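# Insert a grey peg into the held carbon ball

## Task

With one gripper, take a loose grey peg and push it fully into an unoccupied hole of the black carbon ball that the other gripper holds, until it snaps and locks. Pegs already seated in the ball must stay there. At the end, the gripper holding the ball must still hold either the ball or a peg locked into it. Apart from that one grasp, the result must not rely on the robot holding anything in place.

## Robot and tools

Robot and frame: two arms, left_arm and right_arm, face each other across a table. left_arm's base is on the +y side. All positions are in one world frame: origin at the table centre, +z up, table surface at z = +0.020 m. The arm names do not refer to image sides. A gripper's fingers point along its own +x axis and close along its y axis. The reported end_effector_position is the spot between the finger pads, roughly 3 to 4 cm short of the fingertips. At long reach it can be noticeably off from the true position.

execute_actions takes "actions", a list with zero or one item, and an optional "pictures" boolean (pictures come by default). An empty list only reports the current state. A move item is {"rows": [...], "steps": n}: 1 to 15 rows, steps at most 15 (default 15). Each step lasts 1/30 s and uses one row; if rows run out, the final row keeps being used. A wait item is {"steps": n} with n up to 300; it returns once that many steps have passed since the previous result, and your thinking time is part of it. A refused call moves nothing.

Each row is a single flat list of 14 numbers, each in [-1, 1], always covering both arms: left_arm waist, shoulder, elbow, wrist pitch, wrist yaw, wrist roll, gripper opening, then the same seven for right_arm. The six joint values per arm are offsets, not poses: they are measured from that arm's joint angles in the most recent result that listed them (before any such result, or in later calls within one reply, from the angles at the start of the action). They do not add up across rows. Scale: 1.0 equals 0.9615 rad for waist, shoulder and elbow, 1.713 rad for wrist pitch, 1.767 rad for wrist yaw, 1.728 rad for wrist roll. So an all-zero joint part drives the arm back to the reference angles; it is not a pause. The opening value is absolute: +1 fully open, about -0.80 is where empty fingers touch, and anything lower adds nothing. A full close needs at least 0.5 s.

Joint ranges in radians (each arm, same order): waist -3.054 to 3.054, shoulder 0.000 to 3.142, elbow 0.000 to 2.356, wrist pitch -1.571 to 1.571, wrist yaw -1.571 to 1.571, wrist roll -3.142 to 3.142. A request more than 0.010 rad beyond an end, in the outward direction, gets the call refused; true ends may sit 0.010 rad either way. Requests past the real end are clipped there and the result may say "joint sent to its limit". Missing that line is no proof of free room.

Motion: per step, each joint's target is kept close to its measured angle (0.211 rad lead for waist, shoulder, elbow; 0.213 wrist pitch; 0.267 wrist yaw; 0.228 wrist roll), so big offsets take several steps. If the targets would shift the gripper over 70 mm from where it is, they are scaled down. Friction can leave a joint short of its target, or a tiny turn may not happen, especially at long reach; read Joint positions after moves. Between calls the arms keep heading to the last row sent until they settle or a step is HELD; then only a new action moves them further. Fingers keep opening or closing regardless.

Result lines: the state line gives, per arm, end_effector_position (m), end_effector_quat_wxyz and linear/angular velocities (m/s, rad/s). Joint positions and Joint velocities list the six joints per arm (rad, rad/s) and then the pad gap in metres (0.088 when fully open). grip_measured is the finger opening on the command scale; each gripper reads off by up to about 1 mm, and while squeezing something hard it reads up to about 0.061 narrower than the pads really are. To hold firmly, command about 0.07 below grip_measured; a smaller margin holds more gently. Parts under about 3 mm thick get proportionally less force. Pads push about 34 to 49 N each, with a brief spike at first contact. grip_effort_n is the motor's own effort in N (negative closes, positive opens), capped near 83 N, biased and noisy, and it stays nonzero at rest; "n/a" means no value yet. HELD marks steps where your row was partly or wholly not sent. "joint command not followed" means the clearance check altered or blocked joint targets; the rest still ran. MOTOR HOT appears from 50 °C; at 95 °C an OVER-TEMPERATURE FAULT holds that arm, and without cooling within 30 to 60 s it loses power and goes limp. Holding loads, even while you think, heats motors.

Load limits per joint (N m): waist 18, shoulder 22.3, elbow 22.2, wrist pitch 5.86, wrist yaw 5.84, wrist roll 5.48, including the weight held. Hitting one stops that arm for 10 s and drops the rest of the call.

Avoid: the arms touching or pressing on each other, dropping the ball or peg, slamming or pushing very hard, and anything leaving the table. Loose objects may occasionally get a small nudge from outside.

zoom_image takes "camera" (cam_left_wrist or cam_right_wrist, each 672x504) and "region" [x0, y0, x1, y1] in pixels from the top-left corner, no larger than 504 by 504; it enlarges part of that camera's latest image. Both cameras ride on the wrists; their pinhole-plus-radial calibration (K, D, T_world_to_cam) is approximate and tracks the arm's reported joints.

finished_scene takes "scene", the current scene's number, ends it irreversibly and reports whether the goal holds. Call it only once the peg is locked and the holding gripper still grips the ball or a locked peg.

Each tool is called after "Call:" by a JSON object that holds its "op" and its "data".

## Session

Call:
{"op": "execute_actions", "data": {"actions": []}}

Scene clock: 0.00 s of 4400.00 s.
left_arm: end_effector_position=(+0.1730, +0.0532, +0.2461) grip_measured=-0.136 grip_effort_n=n/a end_effector_quat_wxyz=(+0.816, -0.003, -0.010, -0.578) end_effector_velocity=(-0.000, +0.000, -0.002) end_effector_angular_velocity=(+0.008, -0.003, +0.005) | right_arm: end_effector_position=(+0.1033, -0.1219, +0.4373) grip_measured=+1.000 grip_effort_n=n/a end_effector_quat_wxyz=(+0.737, +0.013, -0.016, +0.675) end_effector_velocity=(-0.003, -0.000, -0.005) end_effector_angular_velocity=(-0.023, -0.006, +0.019)
Joint positions: left_arm=[0.281 1.63  0.635 1.016 0.284 0.    0.032] | right_arm=[ 0.004  0.855  0.65   0.246 -0.001 -0.003  0.088]
Joint velocities: left_arm=[-0.002 -0.002 -0.002 -0.007 -0.007  0.007  0.   ] | right_arm=[-0.002 -0.002 -0.002 -0.022 -0.022 -0.007  0.   ]
Motor temperatures (°C, as the motors report them): left_arm=[32 31 29 30 29 31] | right_arm=[32 31 31 28 31 31]
Heat: left arm: hottest waist 32 °C (+0.0 °C/min); right arm: hottest waist 32 °C (+0.0 °C/min).

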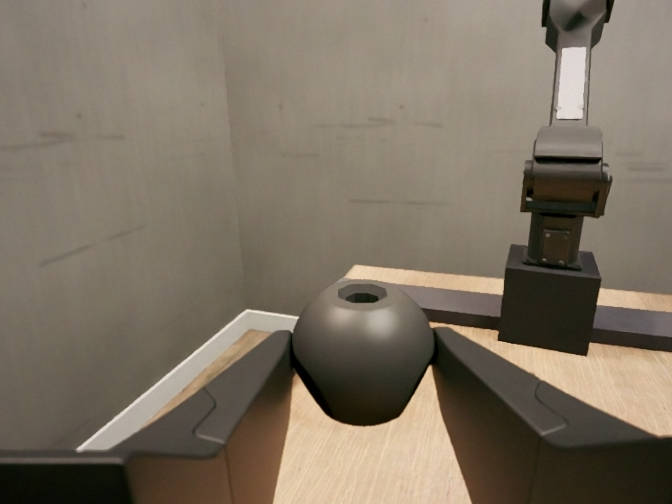

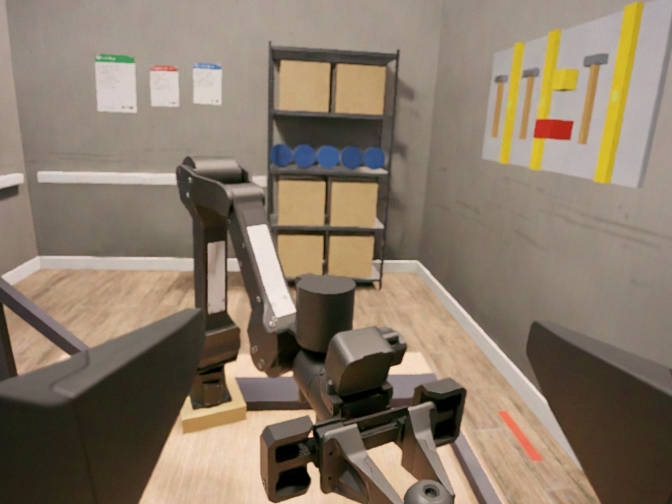

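Call:
{"op": "execute_actions", "data": {"actions": [{"rows": [[0,0,0,0,0,0,-0.21, 0,0,0,-0.5,0,0,1]], "steps": 15}]}}

Call:
{"op": "execute_actions", "data": {"actions": [{"steps": 20}]}}

Scene clock: 19.50 s of 4400.00 s.
left_arm: end_effector_position=(+0.1730, +0.0532, +0.2461) grip_measured=-0.136 grip_effort_n=-83.5 end_effector_quat_wxyz=(+0.816, -0.003, -0.010, -0.578) end_effector_velocity=(-0.002, -0.000, +0.001) end_effector_angular_velocity=(+0.009, -0.019, +0.000) | right_arm: end_effector_position=(+0.0985, -0.1763, +0.2858) grip_measured=+1.000 grip_effort_n=2.6 end_effector_quat_wxyz=(+0.690, -0.239, +0.259, +0.632) end_effector_velocity=(-0.013, -0.120, -0.142) end_effector_angular_velocity=(-0.852, +0.096, +0.009)
Joint positions: left_arm=[0.281 1.63  0.635 1.016 0.284 0.    0.032] | right_arm=[ 0.004  0.853  0.655 -0.522 -0.001 -0.003  0.088]
Joint velocities: left_arm=[-0.007 -0.007 -0.002 -0.007 -0.007  0.022 -0.   ] | right_arm=[-0.002  0.012 -0.002 -0.842 -0.022  0.007  0.   ]
Motor temperatures (°C, as the motors report them): left_arm=[32 33 32 33 29 31] | right_arm=[32 32 34 31 31 31]
Heat: left arm: hottest shoulder 33 °C (+3.1 °C/min); right arm: hottest elbow 34 °C (+6.2 °C/min).
Steps of this call (steps 1 to 90: nothing new was sent; then 16.00 s passed at rest; steps 91 to 105: all 15 steps of this action). Readings (joint positions):
91: left_arm=[0.281 1.630 0.635 1.016 0.284 0.000] | right_arm=[0.004 0.855 0.652 0.205 -0.001 -0.003]
92: left_arm=[0.281 1.630 0.635 1.016 0.284 0.000] | right_arm=[0.004 0.851 0.655 0.152 -0.001 -0.003]
94: left_arm=[0.281 1.630 0.635 1.016 0.284 0.000] | right_arm=[0.004 0.851 0.655 0.038 -0.001 -0.003]
98: left_arm=[0.281 1.630 0.635 1.016 0.284 0.000] | right_arm=[0.004 0.853 0.655 -0.174 -0.001 -0.003]
105: the state above
camera_calibration (this result's frames):
cam_right_wrist: T_world_to_cam=[[0.997003, -0.0581879, 0.0509864, -0.114566], [-0.0257527, -0.871055, -0.49051, 0.0197567], [0.0729537, 0.487727, -0.869943, 0.407745], [0, 0, 0, 1]] pos_world=[0.0849848, -0.188325, 0.370247]

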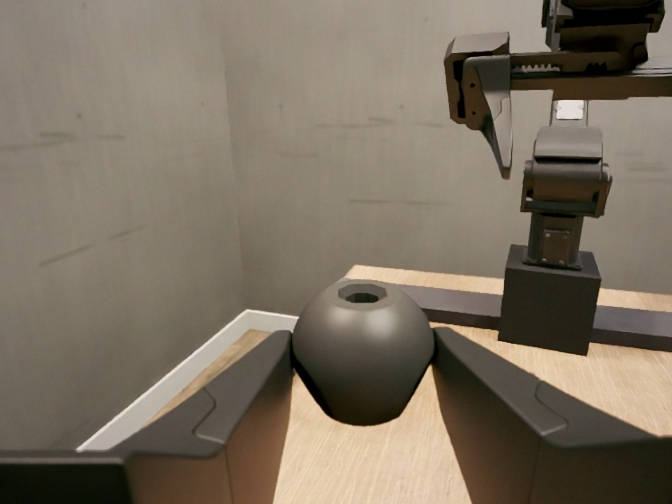

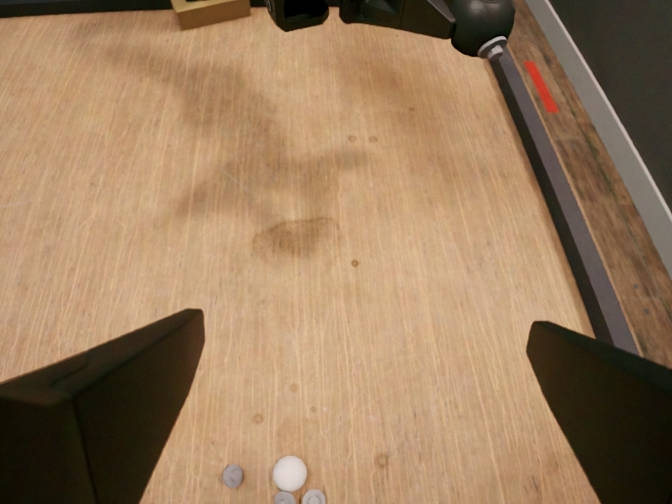

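Scene clock: 20.17 s of 4400.00 s.
left_arm: end_effector_position=(+0.1730, +0.0532, +0.2461) grip_measured=-0.136 grip_effort_n=-83.5 end_effector_quat_wxyz=(+0.816, -0.003, -0.010, -0.578) end_effector_velocity=(-0.002, -0.000, -0.002) end_effector_angular_velocity=(+0.004, +0.011, -0.010) | right_arm: end_effector_position=(+0.0973, -0.1891, +0.2722) grip_measured=+1.000 grip_effort_n=3.0 end_effector_quat_wxyz=(+0.678, -0.266, +0.289, +0.621) end_effector_velocity=(+0.002, -0.002, -0.003) end_effector_angular_velocity=(-0.013, -0.009, -0.002)
Joint positions: left_arm=[0.281 1.63  0.635 1.016 0.284 0.    0.032] | right_arm=[ 0.004  0.854  0.655 -0.607 -0.001 -0.003  0.088]
Joint velocities: left_arm=[-0.002 -0.002 -0.002 -0.007  0.007 -0.007  0.   ] | right_arm=[-0.002  0.002 -0.002 -0.007  0.007 -0.007  0.   ]
Motor temperatures (°C, as the motors report them): left_arm=[32 33 32 33 29 31] | right_arm=[32 32 34 31 31 31]
Heat: left arm: hottest shoulder 33 °C (+3.0 °C/min); right arm: hottest elbow 34 °C (+6.0 °C/min).
Steps of this call (steps 1 to 20: the robot went on to your last target). Readings (joint positions):
1: left_arm=[0.281 1.630 0.635 1.016 0.284 0.000] | right_arm=[0.004 0.854 0.655 -0.545 -0.001 -0.003]
2: left_arm=[0.281 1.630 0.635 1.016 0.284 0.000] | right_arm=[0.004 0.854 0.655 -0.559 -0.001 -0.003]
4: left_arm=[0.281 1.630 0.635 1.016 0.284 0.000] | right_arm=[0.004 0.854 0.655 -0.580 -0.001 -0.003]
8: left_arm=[0.281 1.630 0.635 1.016 0.284 0.000] | right_arm=[0.004 0.854 0.655 -0.599 -0.001 -0.003]
20: the state above
camera_calibration (this result's frames):
cam_right_wrist: T_world_to_cam=[[0.997382, -0.0539472, 0.0481603, -0.111945], [-0.0292102, -0.909748, -0.414131, -0.0258569], [0.0661549, 0.41164, -0.908942, 0.399181], [0, 0, 0, 1]] pos_world=[0.0844884, -0.193881, 0.357516]

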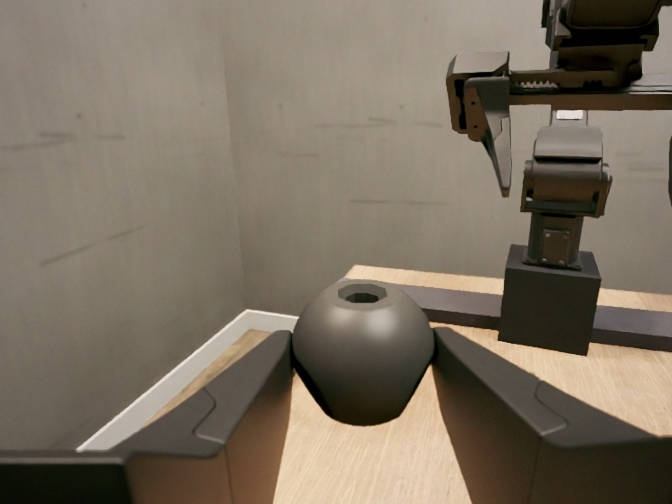

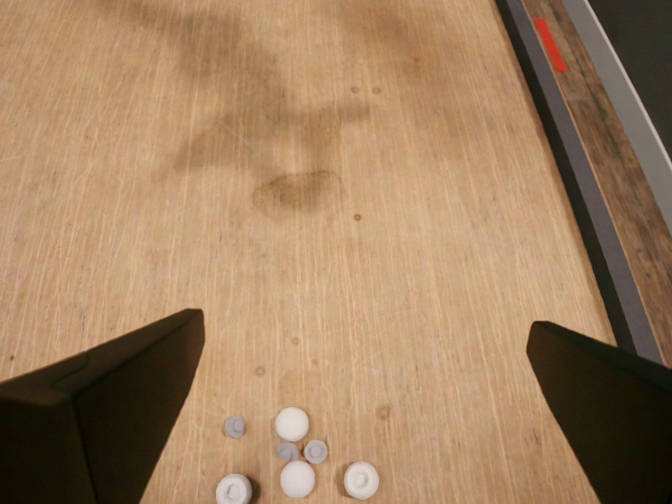

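Call:
{"op": "execute_actions", "data": {"actions": [{"rows": [[0,0,0,0,0,0,-0.21, 0,0,0,-0.25,0,0,1]], "steps": 15}], "pictures": false}}

Call:
{"op": "execute_actions", "data": {"actions": [{"steps": 10}]}}

Scene clock: 31.53 s of 4400.00 s.
left_arm: end_effector_position=(+0.1730, +0.0532, +0.2461) grip_measured=-0.136 grip_effort_n=-83.5 end_effector_quat_wxyz=(+0.816, -0.003, -0.010, -0.578) end_effector_velocity=(+0.002, +0.001, +0.002) end_effector_angular_velocity=(-0.009, +0.003, +0.019) | right_arm: end_effector_position=(+0.0906, -0.2647, +0.2260) grip_measured=+1.000 grip_effort_n=2.6 end_effector_quat_wxyz=(+0.604, -0.387, +0.422, +0.554) end_effector_velocity=(-0.002, -0.018, -0.008) end_effector_angular_velocity=(-0.085, +0.012, +0.007)
Joint positions: left_arm=[0.281 1.63  0.635 1.016 0.284 0.    0.032] | right_arm=[ 0.004  0.853  0.659 -1.024 -0.001 -0.003  0.088]
Joint velocities: left_arm=[-0.002 -0.002 -0.002  0.007 -0.022 -0.007  0.   ] | right_arm=[-0.002 -0.002 -0.007 -0.081 -0.007 -0.007  0.   ]
Motor temperatures (°C, as the motors report them): left_arm=[32 34 33 34 29 31] | right_arm=[32 32 35 31 31 31]
Heat: left arm: hottest shoulder 34 °C (+3.8 °C/min); right arm: hottest elbow 35 °C (+5.7 °C/min).
Steps of this call (steps 1 to 15: the robot went on to your last target; steps 16 to 90: nothing new was sent; then 7.87 s passed at rest; steps 91 to 105: all 15 steps of this action). Readings (joint positions):
91: left_arm=[0.281 1.630 0.635 1.016 0.284 0.000] | right_arm=[0.004 0.854 0.657 -0.646 -0.001 -0.003]
92: left_arm=[0.281 1.630 0.635 1.016 0.284 0.000] | right_arm=[0.004 0.852 0.659 -0.704 -0.001 -0.003]
94: left_arm=[0.281 1.630 0.635 1.016 0.284 0.000] | right_arm=[0.004 0.853 0.659 -0.820 -0.001 -0.003]
98: left_arm=[0.281 1.630 0.635 1.016 0.284 0.000] | right_arm=[0.004 0.853 0.659 -0.969 -0.001 -0.003]
105: the state above

Scene clock: 31.87 s of 4400.00 s.
left_arm: end_effector_position=(+0.1730, +0.0532, +0.2461) grip_measured=-0.136 grip_effort_n=-83.5 end_effector_quat_wxyz=(+0.816, -0.003, -0.010, -0.578) end_effector_velocity=(-0.000, +0.000, -0.005) end_effector_angular_velocity=(+0.015, +0.020, +0.005) | right_arm: end_effector_position=(+0.0904, -0.2663, +0.2254) grip_measured=+1.000 grip_effort_n=2.6 end_effector_quat_wxyz=(+0.603, -0.389, +0.424, +0.553) end_effector_velocity=(-0.001, -0.002, -0.001) end_effector_angular_velocity=(-0.007, +0.005, +0.007)
Joint positions: left_arm=[0.281 1.63  0.635 1.016 0.284 0.    0.032] | right_arm=[ 0.004  0.853  0.659 -1.032 -0.001 -0.003  0.088]
Joint velocities: left_arm=[-0.002 -0.002 -0.002 -0.022 -0.007 -0.007 -0.   ] | right_arm=[-0.002 -0.002 -0.002 -0.007 -0.007 -0.007  0.   ]
Motor temperatures (°C, as the motors report them): left_arm=[32 34 33 34 29 31] | right_arm=[32 32 35 31 31 31]
Heat: left arm: hottest shoulder 34 °C (+3.8 °C/min); right arm: hottest elbow 35 °C (+5.6 °C/min).
Steps of this call (steps 1 to 10: the robot went on to your last target). Readings (joint positions):
1: left_arm=[0.281 1.630 0.635 1.016 0.284 0.000] | right_arm=[0.004 0.853 0.659 -1.027 -0.001 -0.003]
2: left_arm=[0.281 1.630 0.635 1.016 0.284 0.000] | right_arm=[0.004 0.853 0.659 -1.029 -0.001 -0.003]
4: left_arm=[0.281 1.630 0.635 1.016 0.284 0.000] | right_arm=[0.004 0.853 0.659 -1.031 -0.001 -0.003]
8: left_arm=[0.281 1.630 0.635 1.016 0.284 0.000] | right_arm=[0.004 0.853 0.659 -1.032 -0.001 -0.003]
10: the state above
camera_calibration (this result's frames):
cam_right_wrist: T_world_to_cam=[[0.99886, -0.0374086, 0.0296691, -0.0985335], [-0.0372104, -0.999281, -0.00720601, -0.230572], [0.0299173, 0.00609379, -0.999534, 0.304571], [0, 0, 0, 1]] pos_world=[0.0807295, -0.235948, 0.305691]

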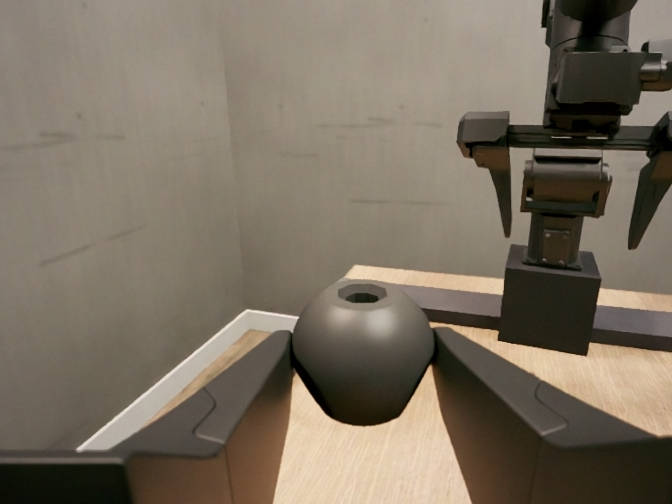

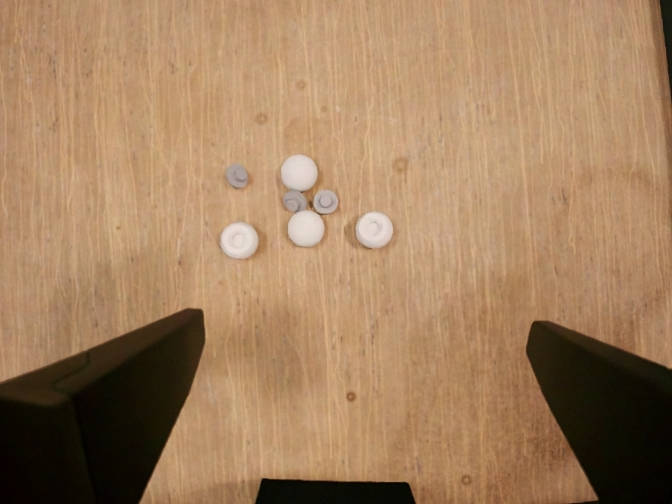

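Call:
{"op": "zoom_image", "data": {"camera": "cam_right_wrist", "region": [200, 140, 410, 270]}}

Region (200, 140, 410, 270) of cam_right_wrist's 672x504 image, scaled by 2.400, with more detail than that image has; it fills the top 312 rows of this view, and the rest is white.

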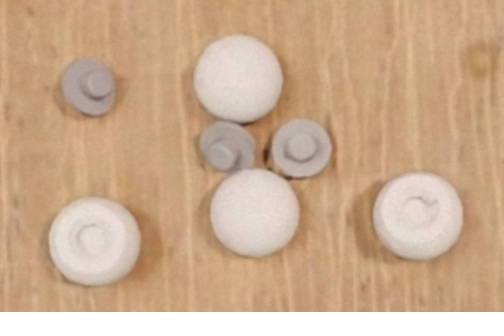

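Call:
{"op": "execute_actions", "data": {"actions": [{"rows": [[0,0,0,0,0,0,-0.21, 0.0666,0.788,0.1036,0.183,0,0,0.2]], "steps": 15}], "pictures": false}}

Call:
{"op": "execute_actions", "data": {"actions": [{"steps": 30}]}}

Scene clock: 99.30 s of 4400.00 s.
left_arm: end_effector_position=(+0.1730, +0.0532, +0.2461) grip_measured=-0.136 grip_effort_n=-83.5 end_effector_quat_wxyz=(+0.816, -0.003, -0.010, -0.578) end_effector_velocity=(-0.000, +0.000, -0.002) end_effector_angular_velocity=(-0.001, +0.025, +0.004) | right_arm: end_effector_position=(+0.0822, -0.2007, +0.1312) grip_measured=+0.213 grip_effort_n=-12.8 end_effector_quat_wxyz=(+0.516, -0.484, +0.497, +0.502) end_effector_velocity=(-0.006, -0.063, -0.141) end_effector_angular_velocity=(-0.671, +0.042, -0.004)
Joint positions: left_arm=[0.281 1.63  0.635 1.016 0.284 0.    0.032] | right_arm=[ 0.064  1.555  0.749 -0.728  0.    -0.003  0.049]
Joint velocities: left_arm=[-0.002 -0.002 -0.002 -0.007 -0.007 -0.022 -0.   ] | right_arm=[ 0.002  0.647 -0.002 -0.022 -0.022  0.007 -0.005]
Motor temperatures (°C, as the motors report them): left_arm=[32 36 35 37 29 31] | right_arm=[32 32 36 30 31 31]
Heat: left arm: hottest wrist pitch 37 °C (+2.0 °C/min); right arm: hottest elbow 36 °C (+1.0 °C/min).
Steps of this call (steps 1 to 15: the robot went on to your last target; steps 16 to 90: nothing new was sent; then 63.93 s passed at rest; steps 91 to 105: all 15 steps of this action). Readings (joint positions):
91: left_arm=[0.281 1.630 0.635 1.016 0.284 0.000] | right_arm=[0.013 0.881 0.667 -1.010 0.001 -0.003]
92: left_arm=[0.281 1.630 0.635 1.016 0.284 0.000] | right_arm=[0.027 0.927 0.682 -0.945 0.001 -0.003]
94: left_arm=[0.281 1.630 0.635 1.016 0.284 0.000] | right_arm=[0.046 1.039 0.721 -0.834 0.000 -0.003]
98: left_arm=[0.281 1.630 0.635 1.016 0.284 0.000] | right_arm=[0.060 1.242 0.749 -0.755 0.000 -0.003]
105: the state above

Scene clock: 100.30 s of 4400.00 s.
left_arm: end_effector_position=(+0.1730, +0.0532, +0.2461) grip_measured=-0.136 grip_effort_n=-83.5 end_effector_quat_wxyz=(+0.816, -0.003, -0.010, -0.578) end_effector_velocity=(-0.001, +0.001, +0.002) end_effector_angular_velocity=(-0.008, +0.003, -0.005) | right_arm: end_effector_position=(+0.0820, -0.2039, +0.1212) grip_measured=+0.203 grip_effort_n=-12.8 end_effector_quat_wxyz=(+0.506, -0.494, +0.507, +0.493) end_effector_velocity=(+0.002, -0.001, +0.001) end_effector_angular_velocity=(-0.003, -0.007, +0.005)
Joint positions: left_arm=[0.281 1.63  0.635 1.016 0.284 0.    0.032] | right_arm=[ 0.064  1.601  0.749 -0.722  0.    -0.003  0.049]
Joint velocities: left_arm=[ 0.002 -0.002 -0.002  0.007  0.007 -0.007 -0.   ] | right_arm=[-0.002 -0.002  0.002 -0.007  0.007 -0.007  0.   ]
Motor temperatures (°C, as the motors report them): left_arm=[32 36 35 37 29 31] | right_arm=[32 32 36 30 31 31]
Heat: left arm: hottest wrist pitch 37 °C (+2.0 °C/min); right arm: hottest elbow 36 °C (+1.0 °C/min).
Steps of this call (steps 1 to 30: the robot went on to your last target). Readings (joint positions):
1: left_arm=[0.281 1.630 0.635 1.016 0.284 0.000] | right_arm=[0.064 1.570 0.749 -0.726 0.000 -0.003]
2: left_arm=[0.281 1.630 0.635 1.016 0.284 0.000] | right_arm=[0.064 1.579 0.749 -0.725 0.000 -0.003]
4: left_arm=[0.281 1.630 0.635 1.016 0.284 0.000] | right_arm=[0.064 1.587 0.749 -0.723 0.000 -0.003]
8: left_arm=[0.281 1.630 0.635 1.016 0.284 0.000] | right_arm=[0.064 1.597 0.749 -0.722 0.000 -0.003]
30: the state above
All arms were judged still, so your last target was given up. Only a new action makes them travel on or press farther. Fingers that are still opening or closing keep moving.
camera_calibration (this result's frames):
cam_right_wrist: T_world_to_cam=[[0.999489, 0.0298376, 0.0114959, -0.0688654], [0.0243169, -0.94273, 0.332669, -0.203935], [0.0207635, -0.33222, -0.942973, 0.125238], [0, 0, 0, 1]] pos_world=[0.0711888, -0.148594, 0.186731]

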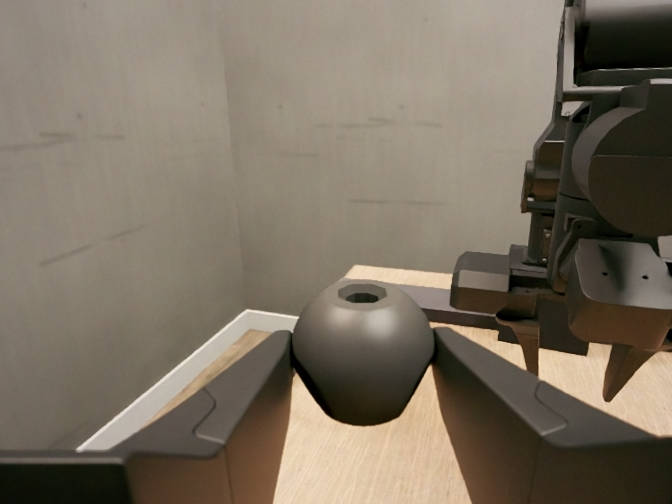

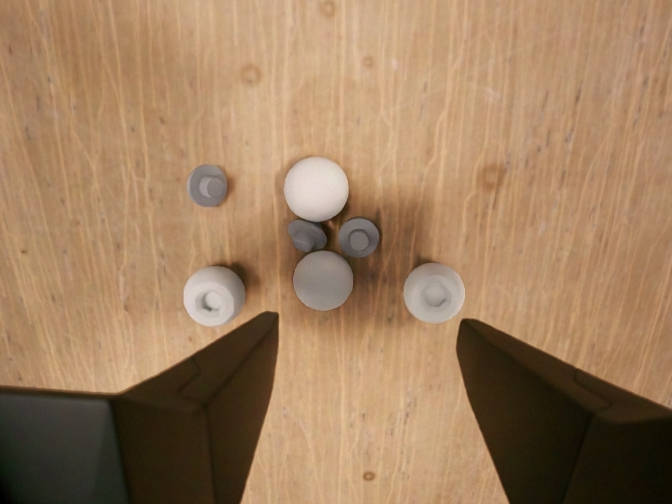

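Call:
{"op": "zoom_image", "data": {"camera": "cam_right_wrist", "region": [260, 150, 480, 340]}}

Region (260, 150, 480, 340) of cam_right_wrist's 672x504 image, scaled by 2.291, with more detail than that image has; it fills the top 435 rows of this view, and the rest is white.

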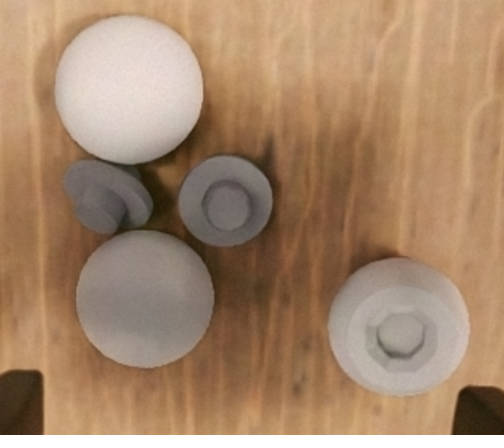

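Call:
{"op": "execute_actions", "data": {"actions": [{"rows": [[0,0,0,0,0,0,-0.21, 0,0.1456,-0.048,0.1033,0,0,-0.4]], "steps": 15}], "pictures": false}}

Call:
{"op": "execute_actions", "data": {"actions": [{"steps": 15}]}}

Scene clock: 154.67 s of 4400.00 s.
left_arm: end_effector_position=(+0.1730, +0.0532, +0.2461) grip_measured=-0.136 grip_effort_n=-83.5 end_effector_quat_wxyz=(+0.816, -0.003, -0.010, -0.578) end_effector_velocity=(-0.001, +0.001, -0.003) end_effector_angular_velocity=(+0.007, +0.014, +0.005) | right_arm: end_effector_position=(+0.0823, -0.1947, +0.0862) grip_measured=-0.390 grip_effort_n=-12.3 end_effector_quat_wxyz=(+0.508, -0.492, +0.505, +0.495) end_effector_velocity=(-0.002, +0.002, -0.004) end_effector_angular_velocity=(+0.003, +0.007, -0.005)
Joint positions: left_arm=[0.281 1.63  0.635 1.016 0.284 0.    0.032] | right_arm=[ 0.064  1.73   0.714 -0.549  0.    -0.003  0.02 ]
Joint velocities: left_arm=[-0.002 -0.002 -0.007 -0.007 -0.007 -0.007 -0.   ] | right_arm=[ 0.002  0.017 -0.002  0.022 -0.007  0.007 -0.003]
Motor temperatures (°C, as the motors report them): left_arm=[32 37 36 38 29 31] | right_arm=[32 33 36 29 31 31]
Heat: left arm: hottest wrist pitch 38 °C (+1.0 °C/min); right arm: hottest elbow 36 °C (+0.0 °C/min).
Steps of this call (steps 1 to 90: nothing new was sent; then 50.87 s passed at rest; steps 91 to 105: all 15 steps of this action). Readings (joint positions):
91: left_arm=[0.281 1.630 0.635 1.016 0.284 0.000] | right_arm=[0.064 1.619 0.744 -0.689 0.000 -0.003]
92: left_arm=[0.281 1.630 0.635 1.016 0.284 0.000] | right_arm=[0.064 1.643 0.742 -0.639 0.000 -0.003]
94: left_arm=[0.281 1.630 0.635 1.016 0.284 0.000] | right_arm=[0.064 1.692 0.736 -0.598 0.000 -0.003]
98: left_arm=[0.281 1.630 0.635 1.016 0.284 0.000] | right_arm=[0.064 1.725 0.714 -0.566 0.000 -0.003]
105: the state above

Scene clock: 155.17 s of 4400.00 s.
left_arm: end_effector_position=(+0.1730, +0.0532, +0.2461) grip_measured=-0.136 grip_effort_n=-83.5 end_effector_quat_wxyz=(+0.816, -0.003, -0.010, -0.578) end_effector_velocity=(+0.002, +0.001, -0.002) end_effector_angular_velocity=(-0.001, +0.025, +0.009) | right_arm: end_effector_position=(+0.0823, -0.1944, +0.0860) grip_measured=-0.397 grip_effort_n=-12.8 end_effector_quat_wxyz=(+0.508, -0.492, +0.505, +0.495) end_effector_velocity=(+0.001, -0.002, +0.000) end_effector_angular_velocity=(-0.007, +0.007, +0.000)
Joint positions: left_arm=[0.281 1.63  0.635 1.016 0.284 0.    0.032] | right_arm=[ 0.064  1.731  0.714 -0.548  0.    -0.003  0.02 ]
Joint velocities: left_arm=[ 0.002 -0.002 -0.002 -0.007 -0.007 -0.022  0.   ] | right_arm=[-0.007 -0.002 -0.002 -0.007 -0.007 -0.007 -0.   ]
Motor temperatures (°C, as the motors report them): left_arm=[32 37 36 38 29 31] | right_arm=[32 33 36 29 31 31]
Heat: left arm: hottest wrist pitch 38 °C (+1.0 °C/min); right arm: hottest elbow 36 °C (+0.0 °C/min).
Steps of this call (steps 1 to 15: the robot went on to your last target). Readings (joint positions):
1: left_arm=[0.281 1.630 0.635 1.016 0.284 0.000] | right_arm=[0.064 1.730 0.714 -0.549 0.000 -0.003]
2: left_arm=[0.281 1.630 0.635 1.016 0.284 0.000] | right_arm=[0.064 1.730 0.714 -0.549 0.000 -0.003]
4: left_arm=[0.281 1.630 0.635 1.016 0.284 0.000] | right_arm=[0.064 1.730 0.714 -0.548 0.000 -0.003]
8: left_arm=[0.281 1.630 0.635 1.016 0.284 0.000] | right_arm=[0.064 1.731 0.714 -0.548 0.000 -0.003]
15: the state above
All arms were judged still, so your last target was given up. Only a new action makes them travel on or press farther. Fingers that are still opening or closing keep moving.
camera_calibration (this result's frames):
cam_right_wrist: T_world_to_cam=[[0.999486, 0.0297299, 0.0120323, -0.0690803], [0.0242302, -0.945735, 0.324034, -0.183167], [0.0210129, -0.323576, -0.945969, 0.0970585], [0, 0, 0, 1]] pos_world=[0.0714435, -0.139768, 0.151998]

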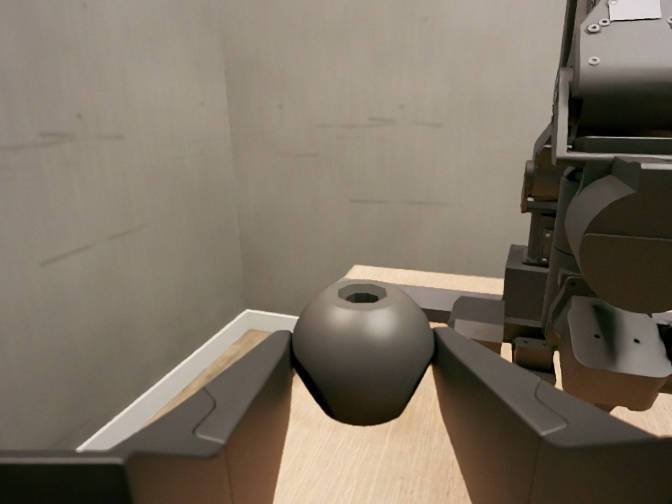

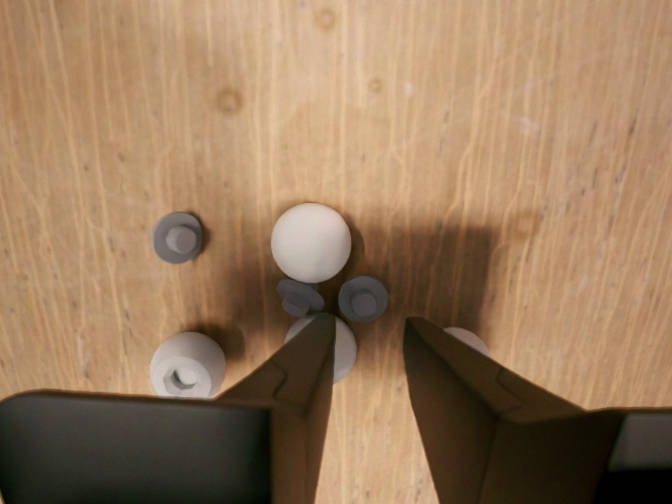

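Call:
{"op": "zoom_image", "data": {"camera": "cam_right_wrist", "region": [270, 250, 470, 400]}}

Region (270, 250, 470, 400) of cam_right_wrist's 672x504 image, scaled by 2.520, with more detail than that image has; it fills the top 378 rows of this view, and the rest is white.

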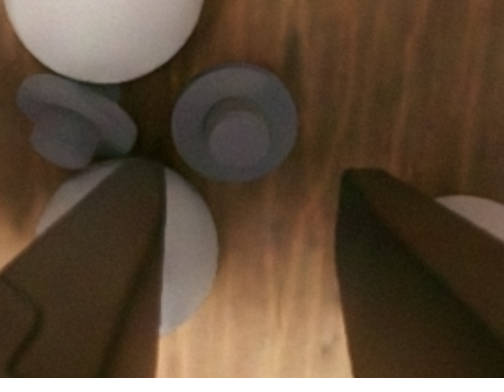

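Call:
{"op": "execute_actions", "data": {"actions": [{"rows": [[0,0,0,0,0,0,-0.21, 0,0.0577,-0.0397,0.0424,0,0,-0.52]], "steps": 15}], "pictures": false}}

Call:
{"op": "execute_actions", "data": {"actions": [{"steps": 12}]}}

Scene clock: 230.10 s of 4400.00 s.
left_arm: end_effector_position=(+0.1730, +0.0532, +0.2461) grip_measured=-0.136 grip_effort_n=-83.5 end_effector_quat_wxyz=(+0.816, -0.003, -0.010, -0.578) end_effector_velocity=(-0.001, +0.001, -0.000) end_effector_angular_velocity=(-0.004, +0.006, +0.005) | right_arm: end_effector_position=(+0.0822, -0.1970, +0.0712) grip_measured=-0.516 grip_effort_n=-12.8 end_effector_quat_wxyz=(+0.507, -0.493, +0.506, +0.494) end_effector_velocity=(-0.000, +0.001, +0.000) end_effector_angular_velocity=(+0.008, +0.007, -0.010)
Joint positions: left_arm=[0.281 1.63  0.635 1.016 0.284 0.    0.032] | right_arm=[ 0.064  1.775  0.686 -0.479  0.    -0.003  0.014]
Joint velocities: left_arm=[-0.002 -0.002 -0.007  0.007 -0.007 -0.007 -0.   ] | right_arm=[-0.002 -0.002 -0.002  0.007 -0.007  0.007 -0.001]
Motor temperatures (°C, as the motors report them): left_arm=[32 38 36 39 29 31] | right_arm=[32 34 33 29 31 31]
Heat: left arm: hottest wrist pitch 39 °C (+1.0 °C/min); right arm: hottest shoulder 34 °C (-1.0 °C/min).
Steps of this call (steps 1 to 90: nothing new was sent; then 71.43 s passed at rest; steps 91 to 105: all 15 steps of this action). Readings (joint positions):
91: left_arm=[0.281 1.630 0.635 1.016 0.284 0.000] | right_arm=[0.064 1.737 0.708 -0.531 0.000 -0.003]
92: left_arm=[0.281 1.630 0.635 1.016 0.284 0.000] | right_arm=[0.064 1.745 0.705 -0.513 0.000 -0.003]
94: left_arm=[0.281 1.630 0.635 1.016 0.284 0.000] | right_arm=[0.064 1.762 0.697 -0.499 0.000 -0.003]
98: left_arm=[0.281 1.630 0.635 1.016 0.284 0.000] | right_arm=[0.064 1.775 0.686 -0.485 0.000 -0.003]
105: the state above

Scene clock: 230.50 s of 4400.00 s.
left_arm: end_effector_position=(+0.1730, +0.0532, +0.2461) grip_measured=-0.136 grip_effort_n=-83.5 end_effector_quat_wxyz=(+0.816, -0.003, -0.010, -0.578) end_effector_velocity=(-0.003, -0.000, -0.005) end_effector_angular_velocity=(+0.012, +0.017, -0.010) | right_arm: end_effector_position=(+0.0822, -0.1969, +0.0711) grip_measured=-0.517 grip_effort_n=-12.3 end_effector_quat_wxyz=(+0.507, -0.493, +0.506, +0.494) end_effector_velocity=(-0.001, -0.003, -0.001) end_effector_angular_velocity=(-0.012, +0.008, +0.005)
Joint positions: left_arm=[0.281 1.63  0.635 1.016 0.284 0.    0.032] | right_arm=[ 0.064  1.776  0.686 -0.478  0.    -0.003  0.014]
Joint velocities: left_arm=[-0.002  0.002 -0.007 -0.007  0.007 -0.007 -0.   ] | right_arm=[-0.002  0.002 -0.002 -0.007 -0.007 -0.007 -0.   ]
Motor temperatures (°C, as the motors report them): left_arm=[32 38 36 39 29 31] | right_arm=[32 34 33 29 31 31]
Heat: left arm: hottest wrist pitch 39 °C (+1.0 °C/min); right arm: hottest shoulder 34 °C (-1.0 °C/min).
Steps of this call (steps 1 to 12: the robot went on to your last target). Readings (joint positions):
1: left_arm=[0.281 1.630 0.635 1.016 0.284 0.000] | right_arm=[0.064 1.776 0.686 -0.478 0.000 -0.003]
2: left_arm=[0.281 1.630 0.635 1.016 0.284 0.000] | right_arm=[0.064 1.776 0.686 -0.478 0.000 -0.003]
4: left_arm=[0.281 1.630 0.635 1.016 0.284 0.000] | right_arm=[0.064 1.776 0.686 -0.478 0.000 -0.003]
8: left_arm=[0.281 1.630 0.635 1.016 0.284 0.000] | right_arm=[0.064 1.776 0.686 -0.478 0.000 -0.003]
12: the state above
camera_calibration (this result's frames):
cam_right_wrist: T_world_to_cam=[[0.999487, 0.0297708, 0.0118313, -0.0687338], [0.0242624, -0.944617, 0.327276, -0.180717], [0.0209193, -0.326821, -0.944855, 0.0814982], [0, 0, 0, 1]] pos_world=[0.0713783, -0.142027, 0.136961]

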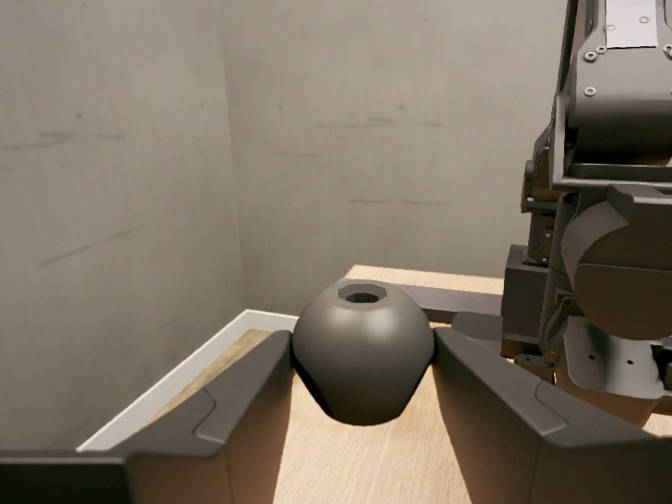

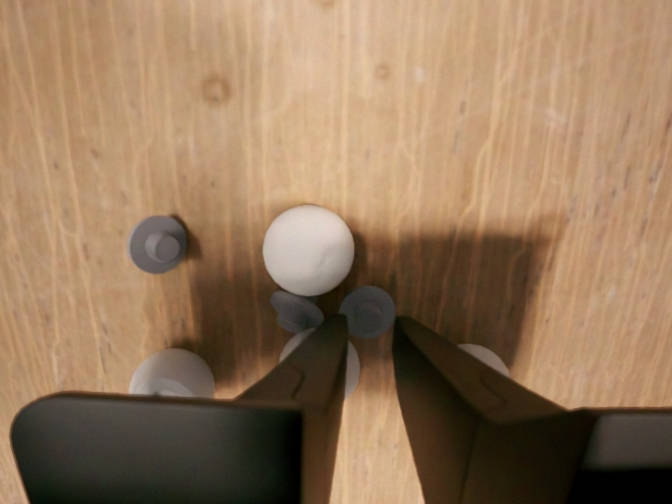

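Call:
{"op": "zoom_image", "data": {"camera": "cam_right_wrist", "region": [290, 270, 450, 390]}}

Region (290, 270, 450, 390) of cam_right_wrist's 672x504 image, scaled by 3.150, with more detail than that image has; it fills the top 378 rows of this view, and the rest is white.

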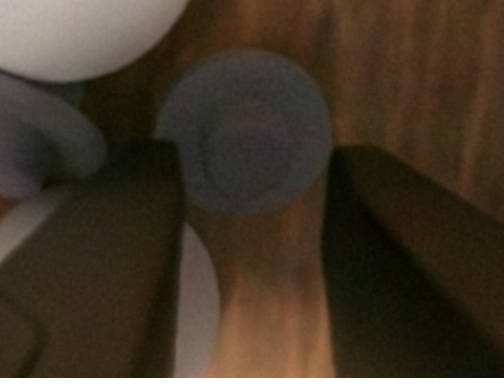

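Call:
{"op": "execute_actions", "data": {"actions": [{"rows": [[0,0,0,0,0,0,-0.21, 0,0.0338,0,0.0149,0,0,-0.52]], "steps": 15}], "pictures": false}}

Call:
{"op": "execute_actions", "data": {"actions": [{"steps": 8}]}}

Call:
{"op": "zoom_image", "data": {"camera": "cam_right_wrist", "region": [290, 270, 450, 390]}}

Scene clock: 253.80 s of 4400.00 s.
left_arm: end_effector_position=(+0.1730, +0.0532, +0.2461) grip_measured=-0.136 grip_effort_n=-83.5 end_effector_quat_wxyz=(+0.816, -0.003, -0.010, -0.578) end_effector_velocity=(+0.001, +0.002, -0.003) end_effector_angular_velocity=(+0.007, +0.014, +0.019) | right_arm: end_effector_position=(+0.0823, -0.1953, +0.0663) grip_measured=-0.517 grip_effort_n=-12.8 end_effector_quat_wxyz=(+0.507, -0.493, +0.506, +0.494) end_effector_velocity=(-0.000, +0.002, -0.000) end_effector_angular_velocity=(+0.008, +0.007, +0.005)
Joint positions: left_arm=[0.281 1.63  0.635 1.016 0.284 0.    0.032] | right_arm=[ 0.064  1.798  0.686 -0.455  0.    -0.003  0.014]
Joint velocities: left_arm=[-0.002 -0.002 -0.007 -0.007 -0.022 -0.007  0.   ] | right_arm=[-0.002  0.002  0.002  0.007 -0.007 -0.007 -0.   ]
Motor temperatures (°C, as the motors report them): left_arm=[32 38 36 39 29 31] | right_arm=[32 34 33 29 31 31]
Heat: left arm: hottest wrist pitch 39 °C (+0.0 °C/min); right arm: hottest shoulder 34 °C (+0.0 °C/min).
Steps of this call (steps 1 to 15: the robot went on to your last target; steps 16 to 90: nothing new was sent; then 19.80 s passed at rest; steps 91 to 105: all 15 steps of this action). Readings (joint positions):
91: left_arm=[0.281 1.630 0.635 1.016 0.284 0.000] | right_arm=[0.064 1.779 0.686 -0.474 0.000 -0.003]
92: left_arm=[0.281 1.630 0.635 1.016 0.284 0.000] | right_arm=[0.064 1.783 0.686 -0.466 0.000 -0.003]
94: left_arm=[0.281 1.630 0.635 1.016 0.284 0.000] | right_arm=[0.064 1.791 0.686 -0.462 0.000 -0.003]
98: left_arm=[0.281 1.630 0.635 1.016 0.284 0.000] | right_arm=[0.064 1.797 0.686 -0.457 0.000 -0.003]
105: the state above

Scene clock: 254.07 s of 4400.00 s.
left_arm: end_effector_position=(+0.1730, +0.0532, +0.2461) grip_measured=-0.136 grip_effort_n=-83.5 end_effector_quat_wxyz=(+0.816, -0.003, -0.010, -0.578) end_effector_velocity=(-0.002, -0.000, -0.002) end_effector_angular_velocity=(-0.001, +0.025, -0.010) | right_arm: end_effector_position=(+0.0823, -0.1953, +0.0663) grip_measured=-0.517 grip_effort_n=-12.8 end_effector_quat_wxyz=(+0.507, -0.493, +0.506, +0.494) end_effector_velocity=(-0.001, -0.003, -0.001) end_effector_angular_velocity=(-0.012, +0.008, +0.005)
Joint positions: left_arm=[0.281 1.63  0.635 1.016 0.284 0.    0.032] | right_arm=[ 0.064  1.798  0.686 -0.455  0.    -0.003  0.014]
Joint velocities: left_arm=[-0.002 -0.002 -0.002 -0.007  0.007 -0.022  0.   ] | right_arm=[-0.002  0.002 -0.002 -0.007 -0.007 -0.007 -0.   ]
Motor temperatures (°C, as the motors report them): left_arm=[32 38 36 39 29 31] | right_arm=[32 34 33 29 31 31]
Heat: left arm: hottest wrist pitch 39 °C (+0.0 °C/min); right arm: hottest shoulder 34 °C (+0.0 °C/min).
Steps of this call (steps 1 to 8: the robot went on to your last target). Readings (joint positions):
1: left_arm=[0.281 1.630 0.635 1.016 0.284 0.000] | right_arm=[0.064 1.798 0.686 -0.455 0.000 -0.003]
2: left_arm=[0.281 1.630 0.635 1.016 0.284 0.000] | right_arm=[0.064 1.798 0.686 -0.455 0.000 -0.003]
4: left_arm=[0.281 1.630 0.635 1.016 0.284 0.000] | right_arm=[0.064 1.798 0.686 -0.455 0.000 -0.003]
8: the state above
camera_calibration (this result's frames):
cam_right_wrist: T_world_to_cam=[[0.999486, 0.0297618, 0.011876, -0.0687767], [0.0242552, -0.944867, 0.326556, -0.177572], [0.0209401, -0.3261, -0.945103, 0.077569], [0, 0, 0, 1]] pos_world=[0.0714241, -0.14044, 0.132115]

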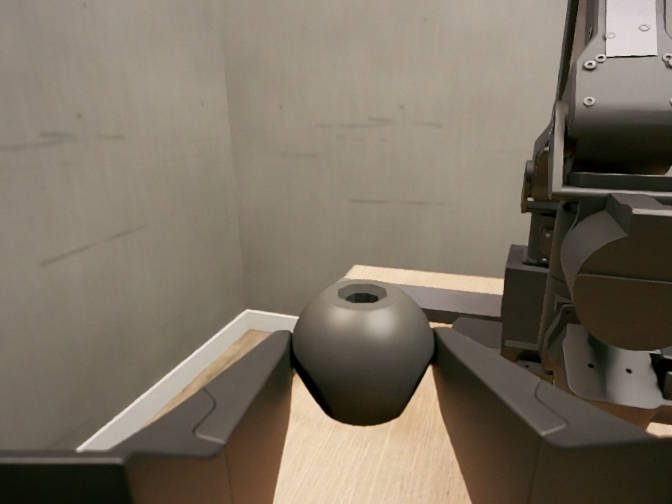

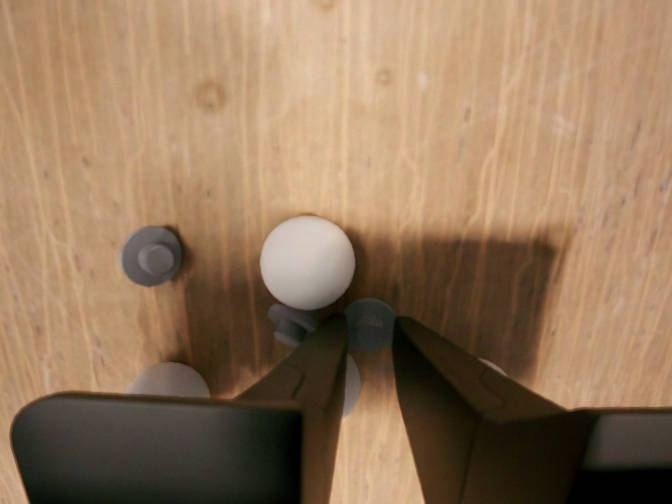

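Region (290, 270, 450, 390) of cam_right_wrist's 672x504 image, scaled by 3.150, with more detail than that image has; it fills the top 378 rows of this view, and the rest is white.

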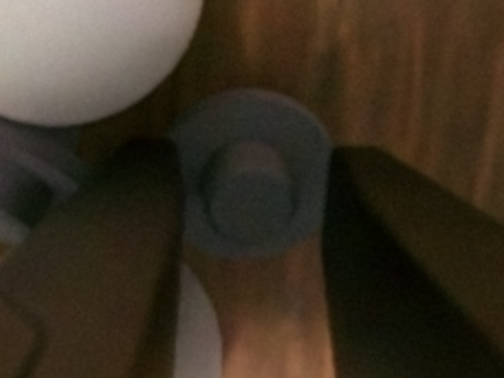

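Call:
{"op": "execute_actions", "data": {"actions": [{"rows": [[0,0,0,0,0,0,-0.21, 0,0.0218,0,0.0082,0,0,-0.52]], "steps": 15}]}}

Call:
{"op": "zoom_image", "data": {"camera": "cam_right_wrist", "region": [290, 270, 450, 390]}}

Scene clock: 264.73 s of 4400.00 s.
left_arm: end_effector_position=(+0.1730, +0.0532, +0.2461) grip_measured=-0.136 grip_effort_n=-83.5 end_effector_quat_wxyz=(+0.816, -0.003, -0.010, -0.578) end_effector_velocity=(-0.003, +0.000, -0.000) end_effector_angular_velocity=(-0.004, +0.005, -0.010) | right_arm: end_effector_position=(+0.0823, -0.1945, +0.0640) grip_measured=-0.517 grip_effort_n=-12.8 end_effector_quat_wxyz=(+0.508, -0.492, +0.505, +0.494) end_effector_velocity=(-0.005, -0.003, -0.001) end_effector_angular_velocity=(-0.011, +0.037, +0.005)
Joint positions: left_arm=[0.281 1.63  0.635 1.016 0.284 0.    0.032] | right_arm=[ 0.064  1.808  0.686 -0.444  0.    -0.003  0.014]
Joint velocities: left_arm=[-0.002 -0.002 -0.007  0.007  0.007 -0.007 -0.   ] | right_arm=[-0.002  0.002 -0.002 -0.007 -0.037 -0.007 -0.   ]
Motor temperatures (°C, as the motors report them): left_arm=[32 38 37 39 29 31] | right_arm=[32 34 33 29 31 31]
Heat: left arm: hottest wrist pitch 39 °C (+0.0 °C/min); right arm: hottest shoulder 34 °C (+0.0 °C/min).
Steps of this call (steps 1 to 15: the robot went on to your last target; steps 16 to 90: nothing new was sent; then 7.17 s passed at rest; steps 91 to 105: all 15 steps of this action). Readings (joint positions):
91: left_arm=[0.281 1.630 0.635 1.016 0.284 0.000] | right_arm=[0.064 1.800 0.686 -0.453 0.000 -0.003]
92: left_arm=[0.281 1.630 0.635 1.016 0.284 0.000] | right_arm=[0.064 1.801 0.686 -0.450 0.000 -0.003]
94: left_arm=[0.281 1.630 0.635 1.016 0.284 0.000] | right_arm=[0.064 1.805 0.686 -0.447 0.000 -0.003]
98: left_arm=[0.281 1.630 0.635 1.016 0.284 0.000] | right_arm=[0.064 1.808 0.686 -0.445 0.000 -0.003]
105: the state above
camera_calibration (this result's frames):
cam_right_wrist: T_world_to_cam=[[0.999486, 0.0297527, 0.0119207, -0.0688018], [0.024248, -0.945115, 0.325836, -0.176058], [0.0209609, -0.325379, -0.945351, 0.0758279], [0, 0, 0, 1]] pos_world=[0.0714461, -0.139676, 0.12987]

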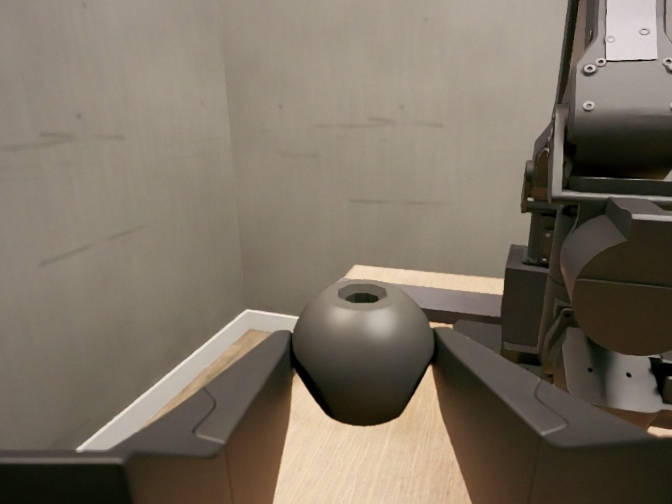

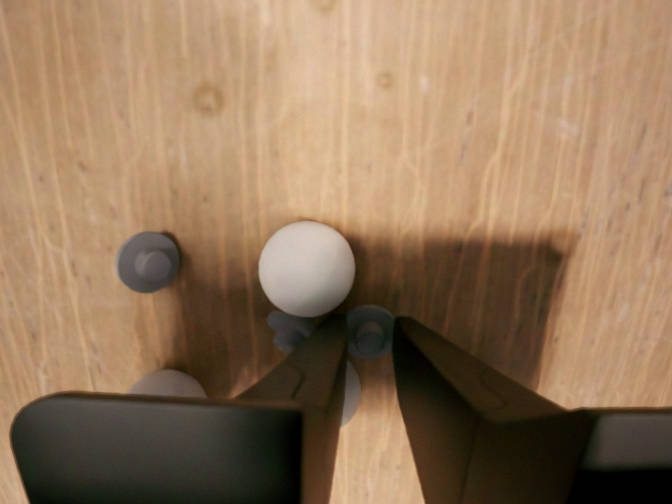

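Region (290, 270, 450, 390) of cam_right_wrist's 672x504 image, scaled by 3.150, with more detail than that image has; it fills the top 378 rows of this view, and the rest is white.

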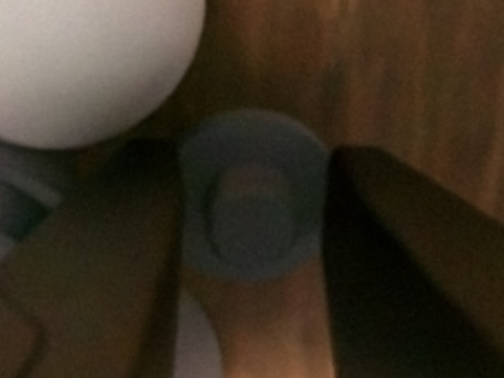

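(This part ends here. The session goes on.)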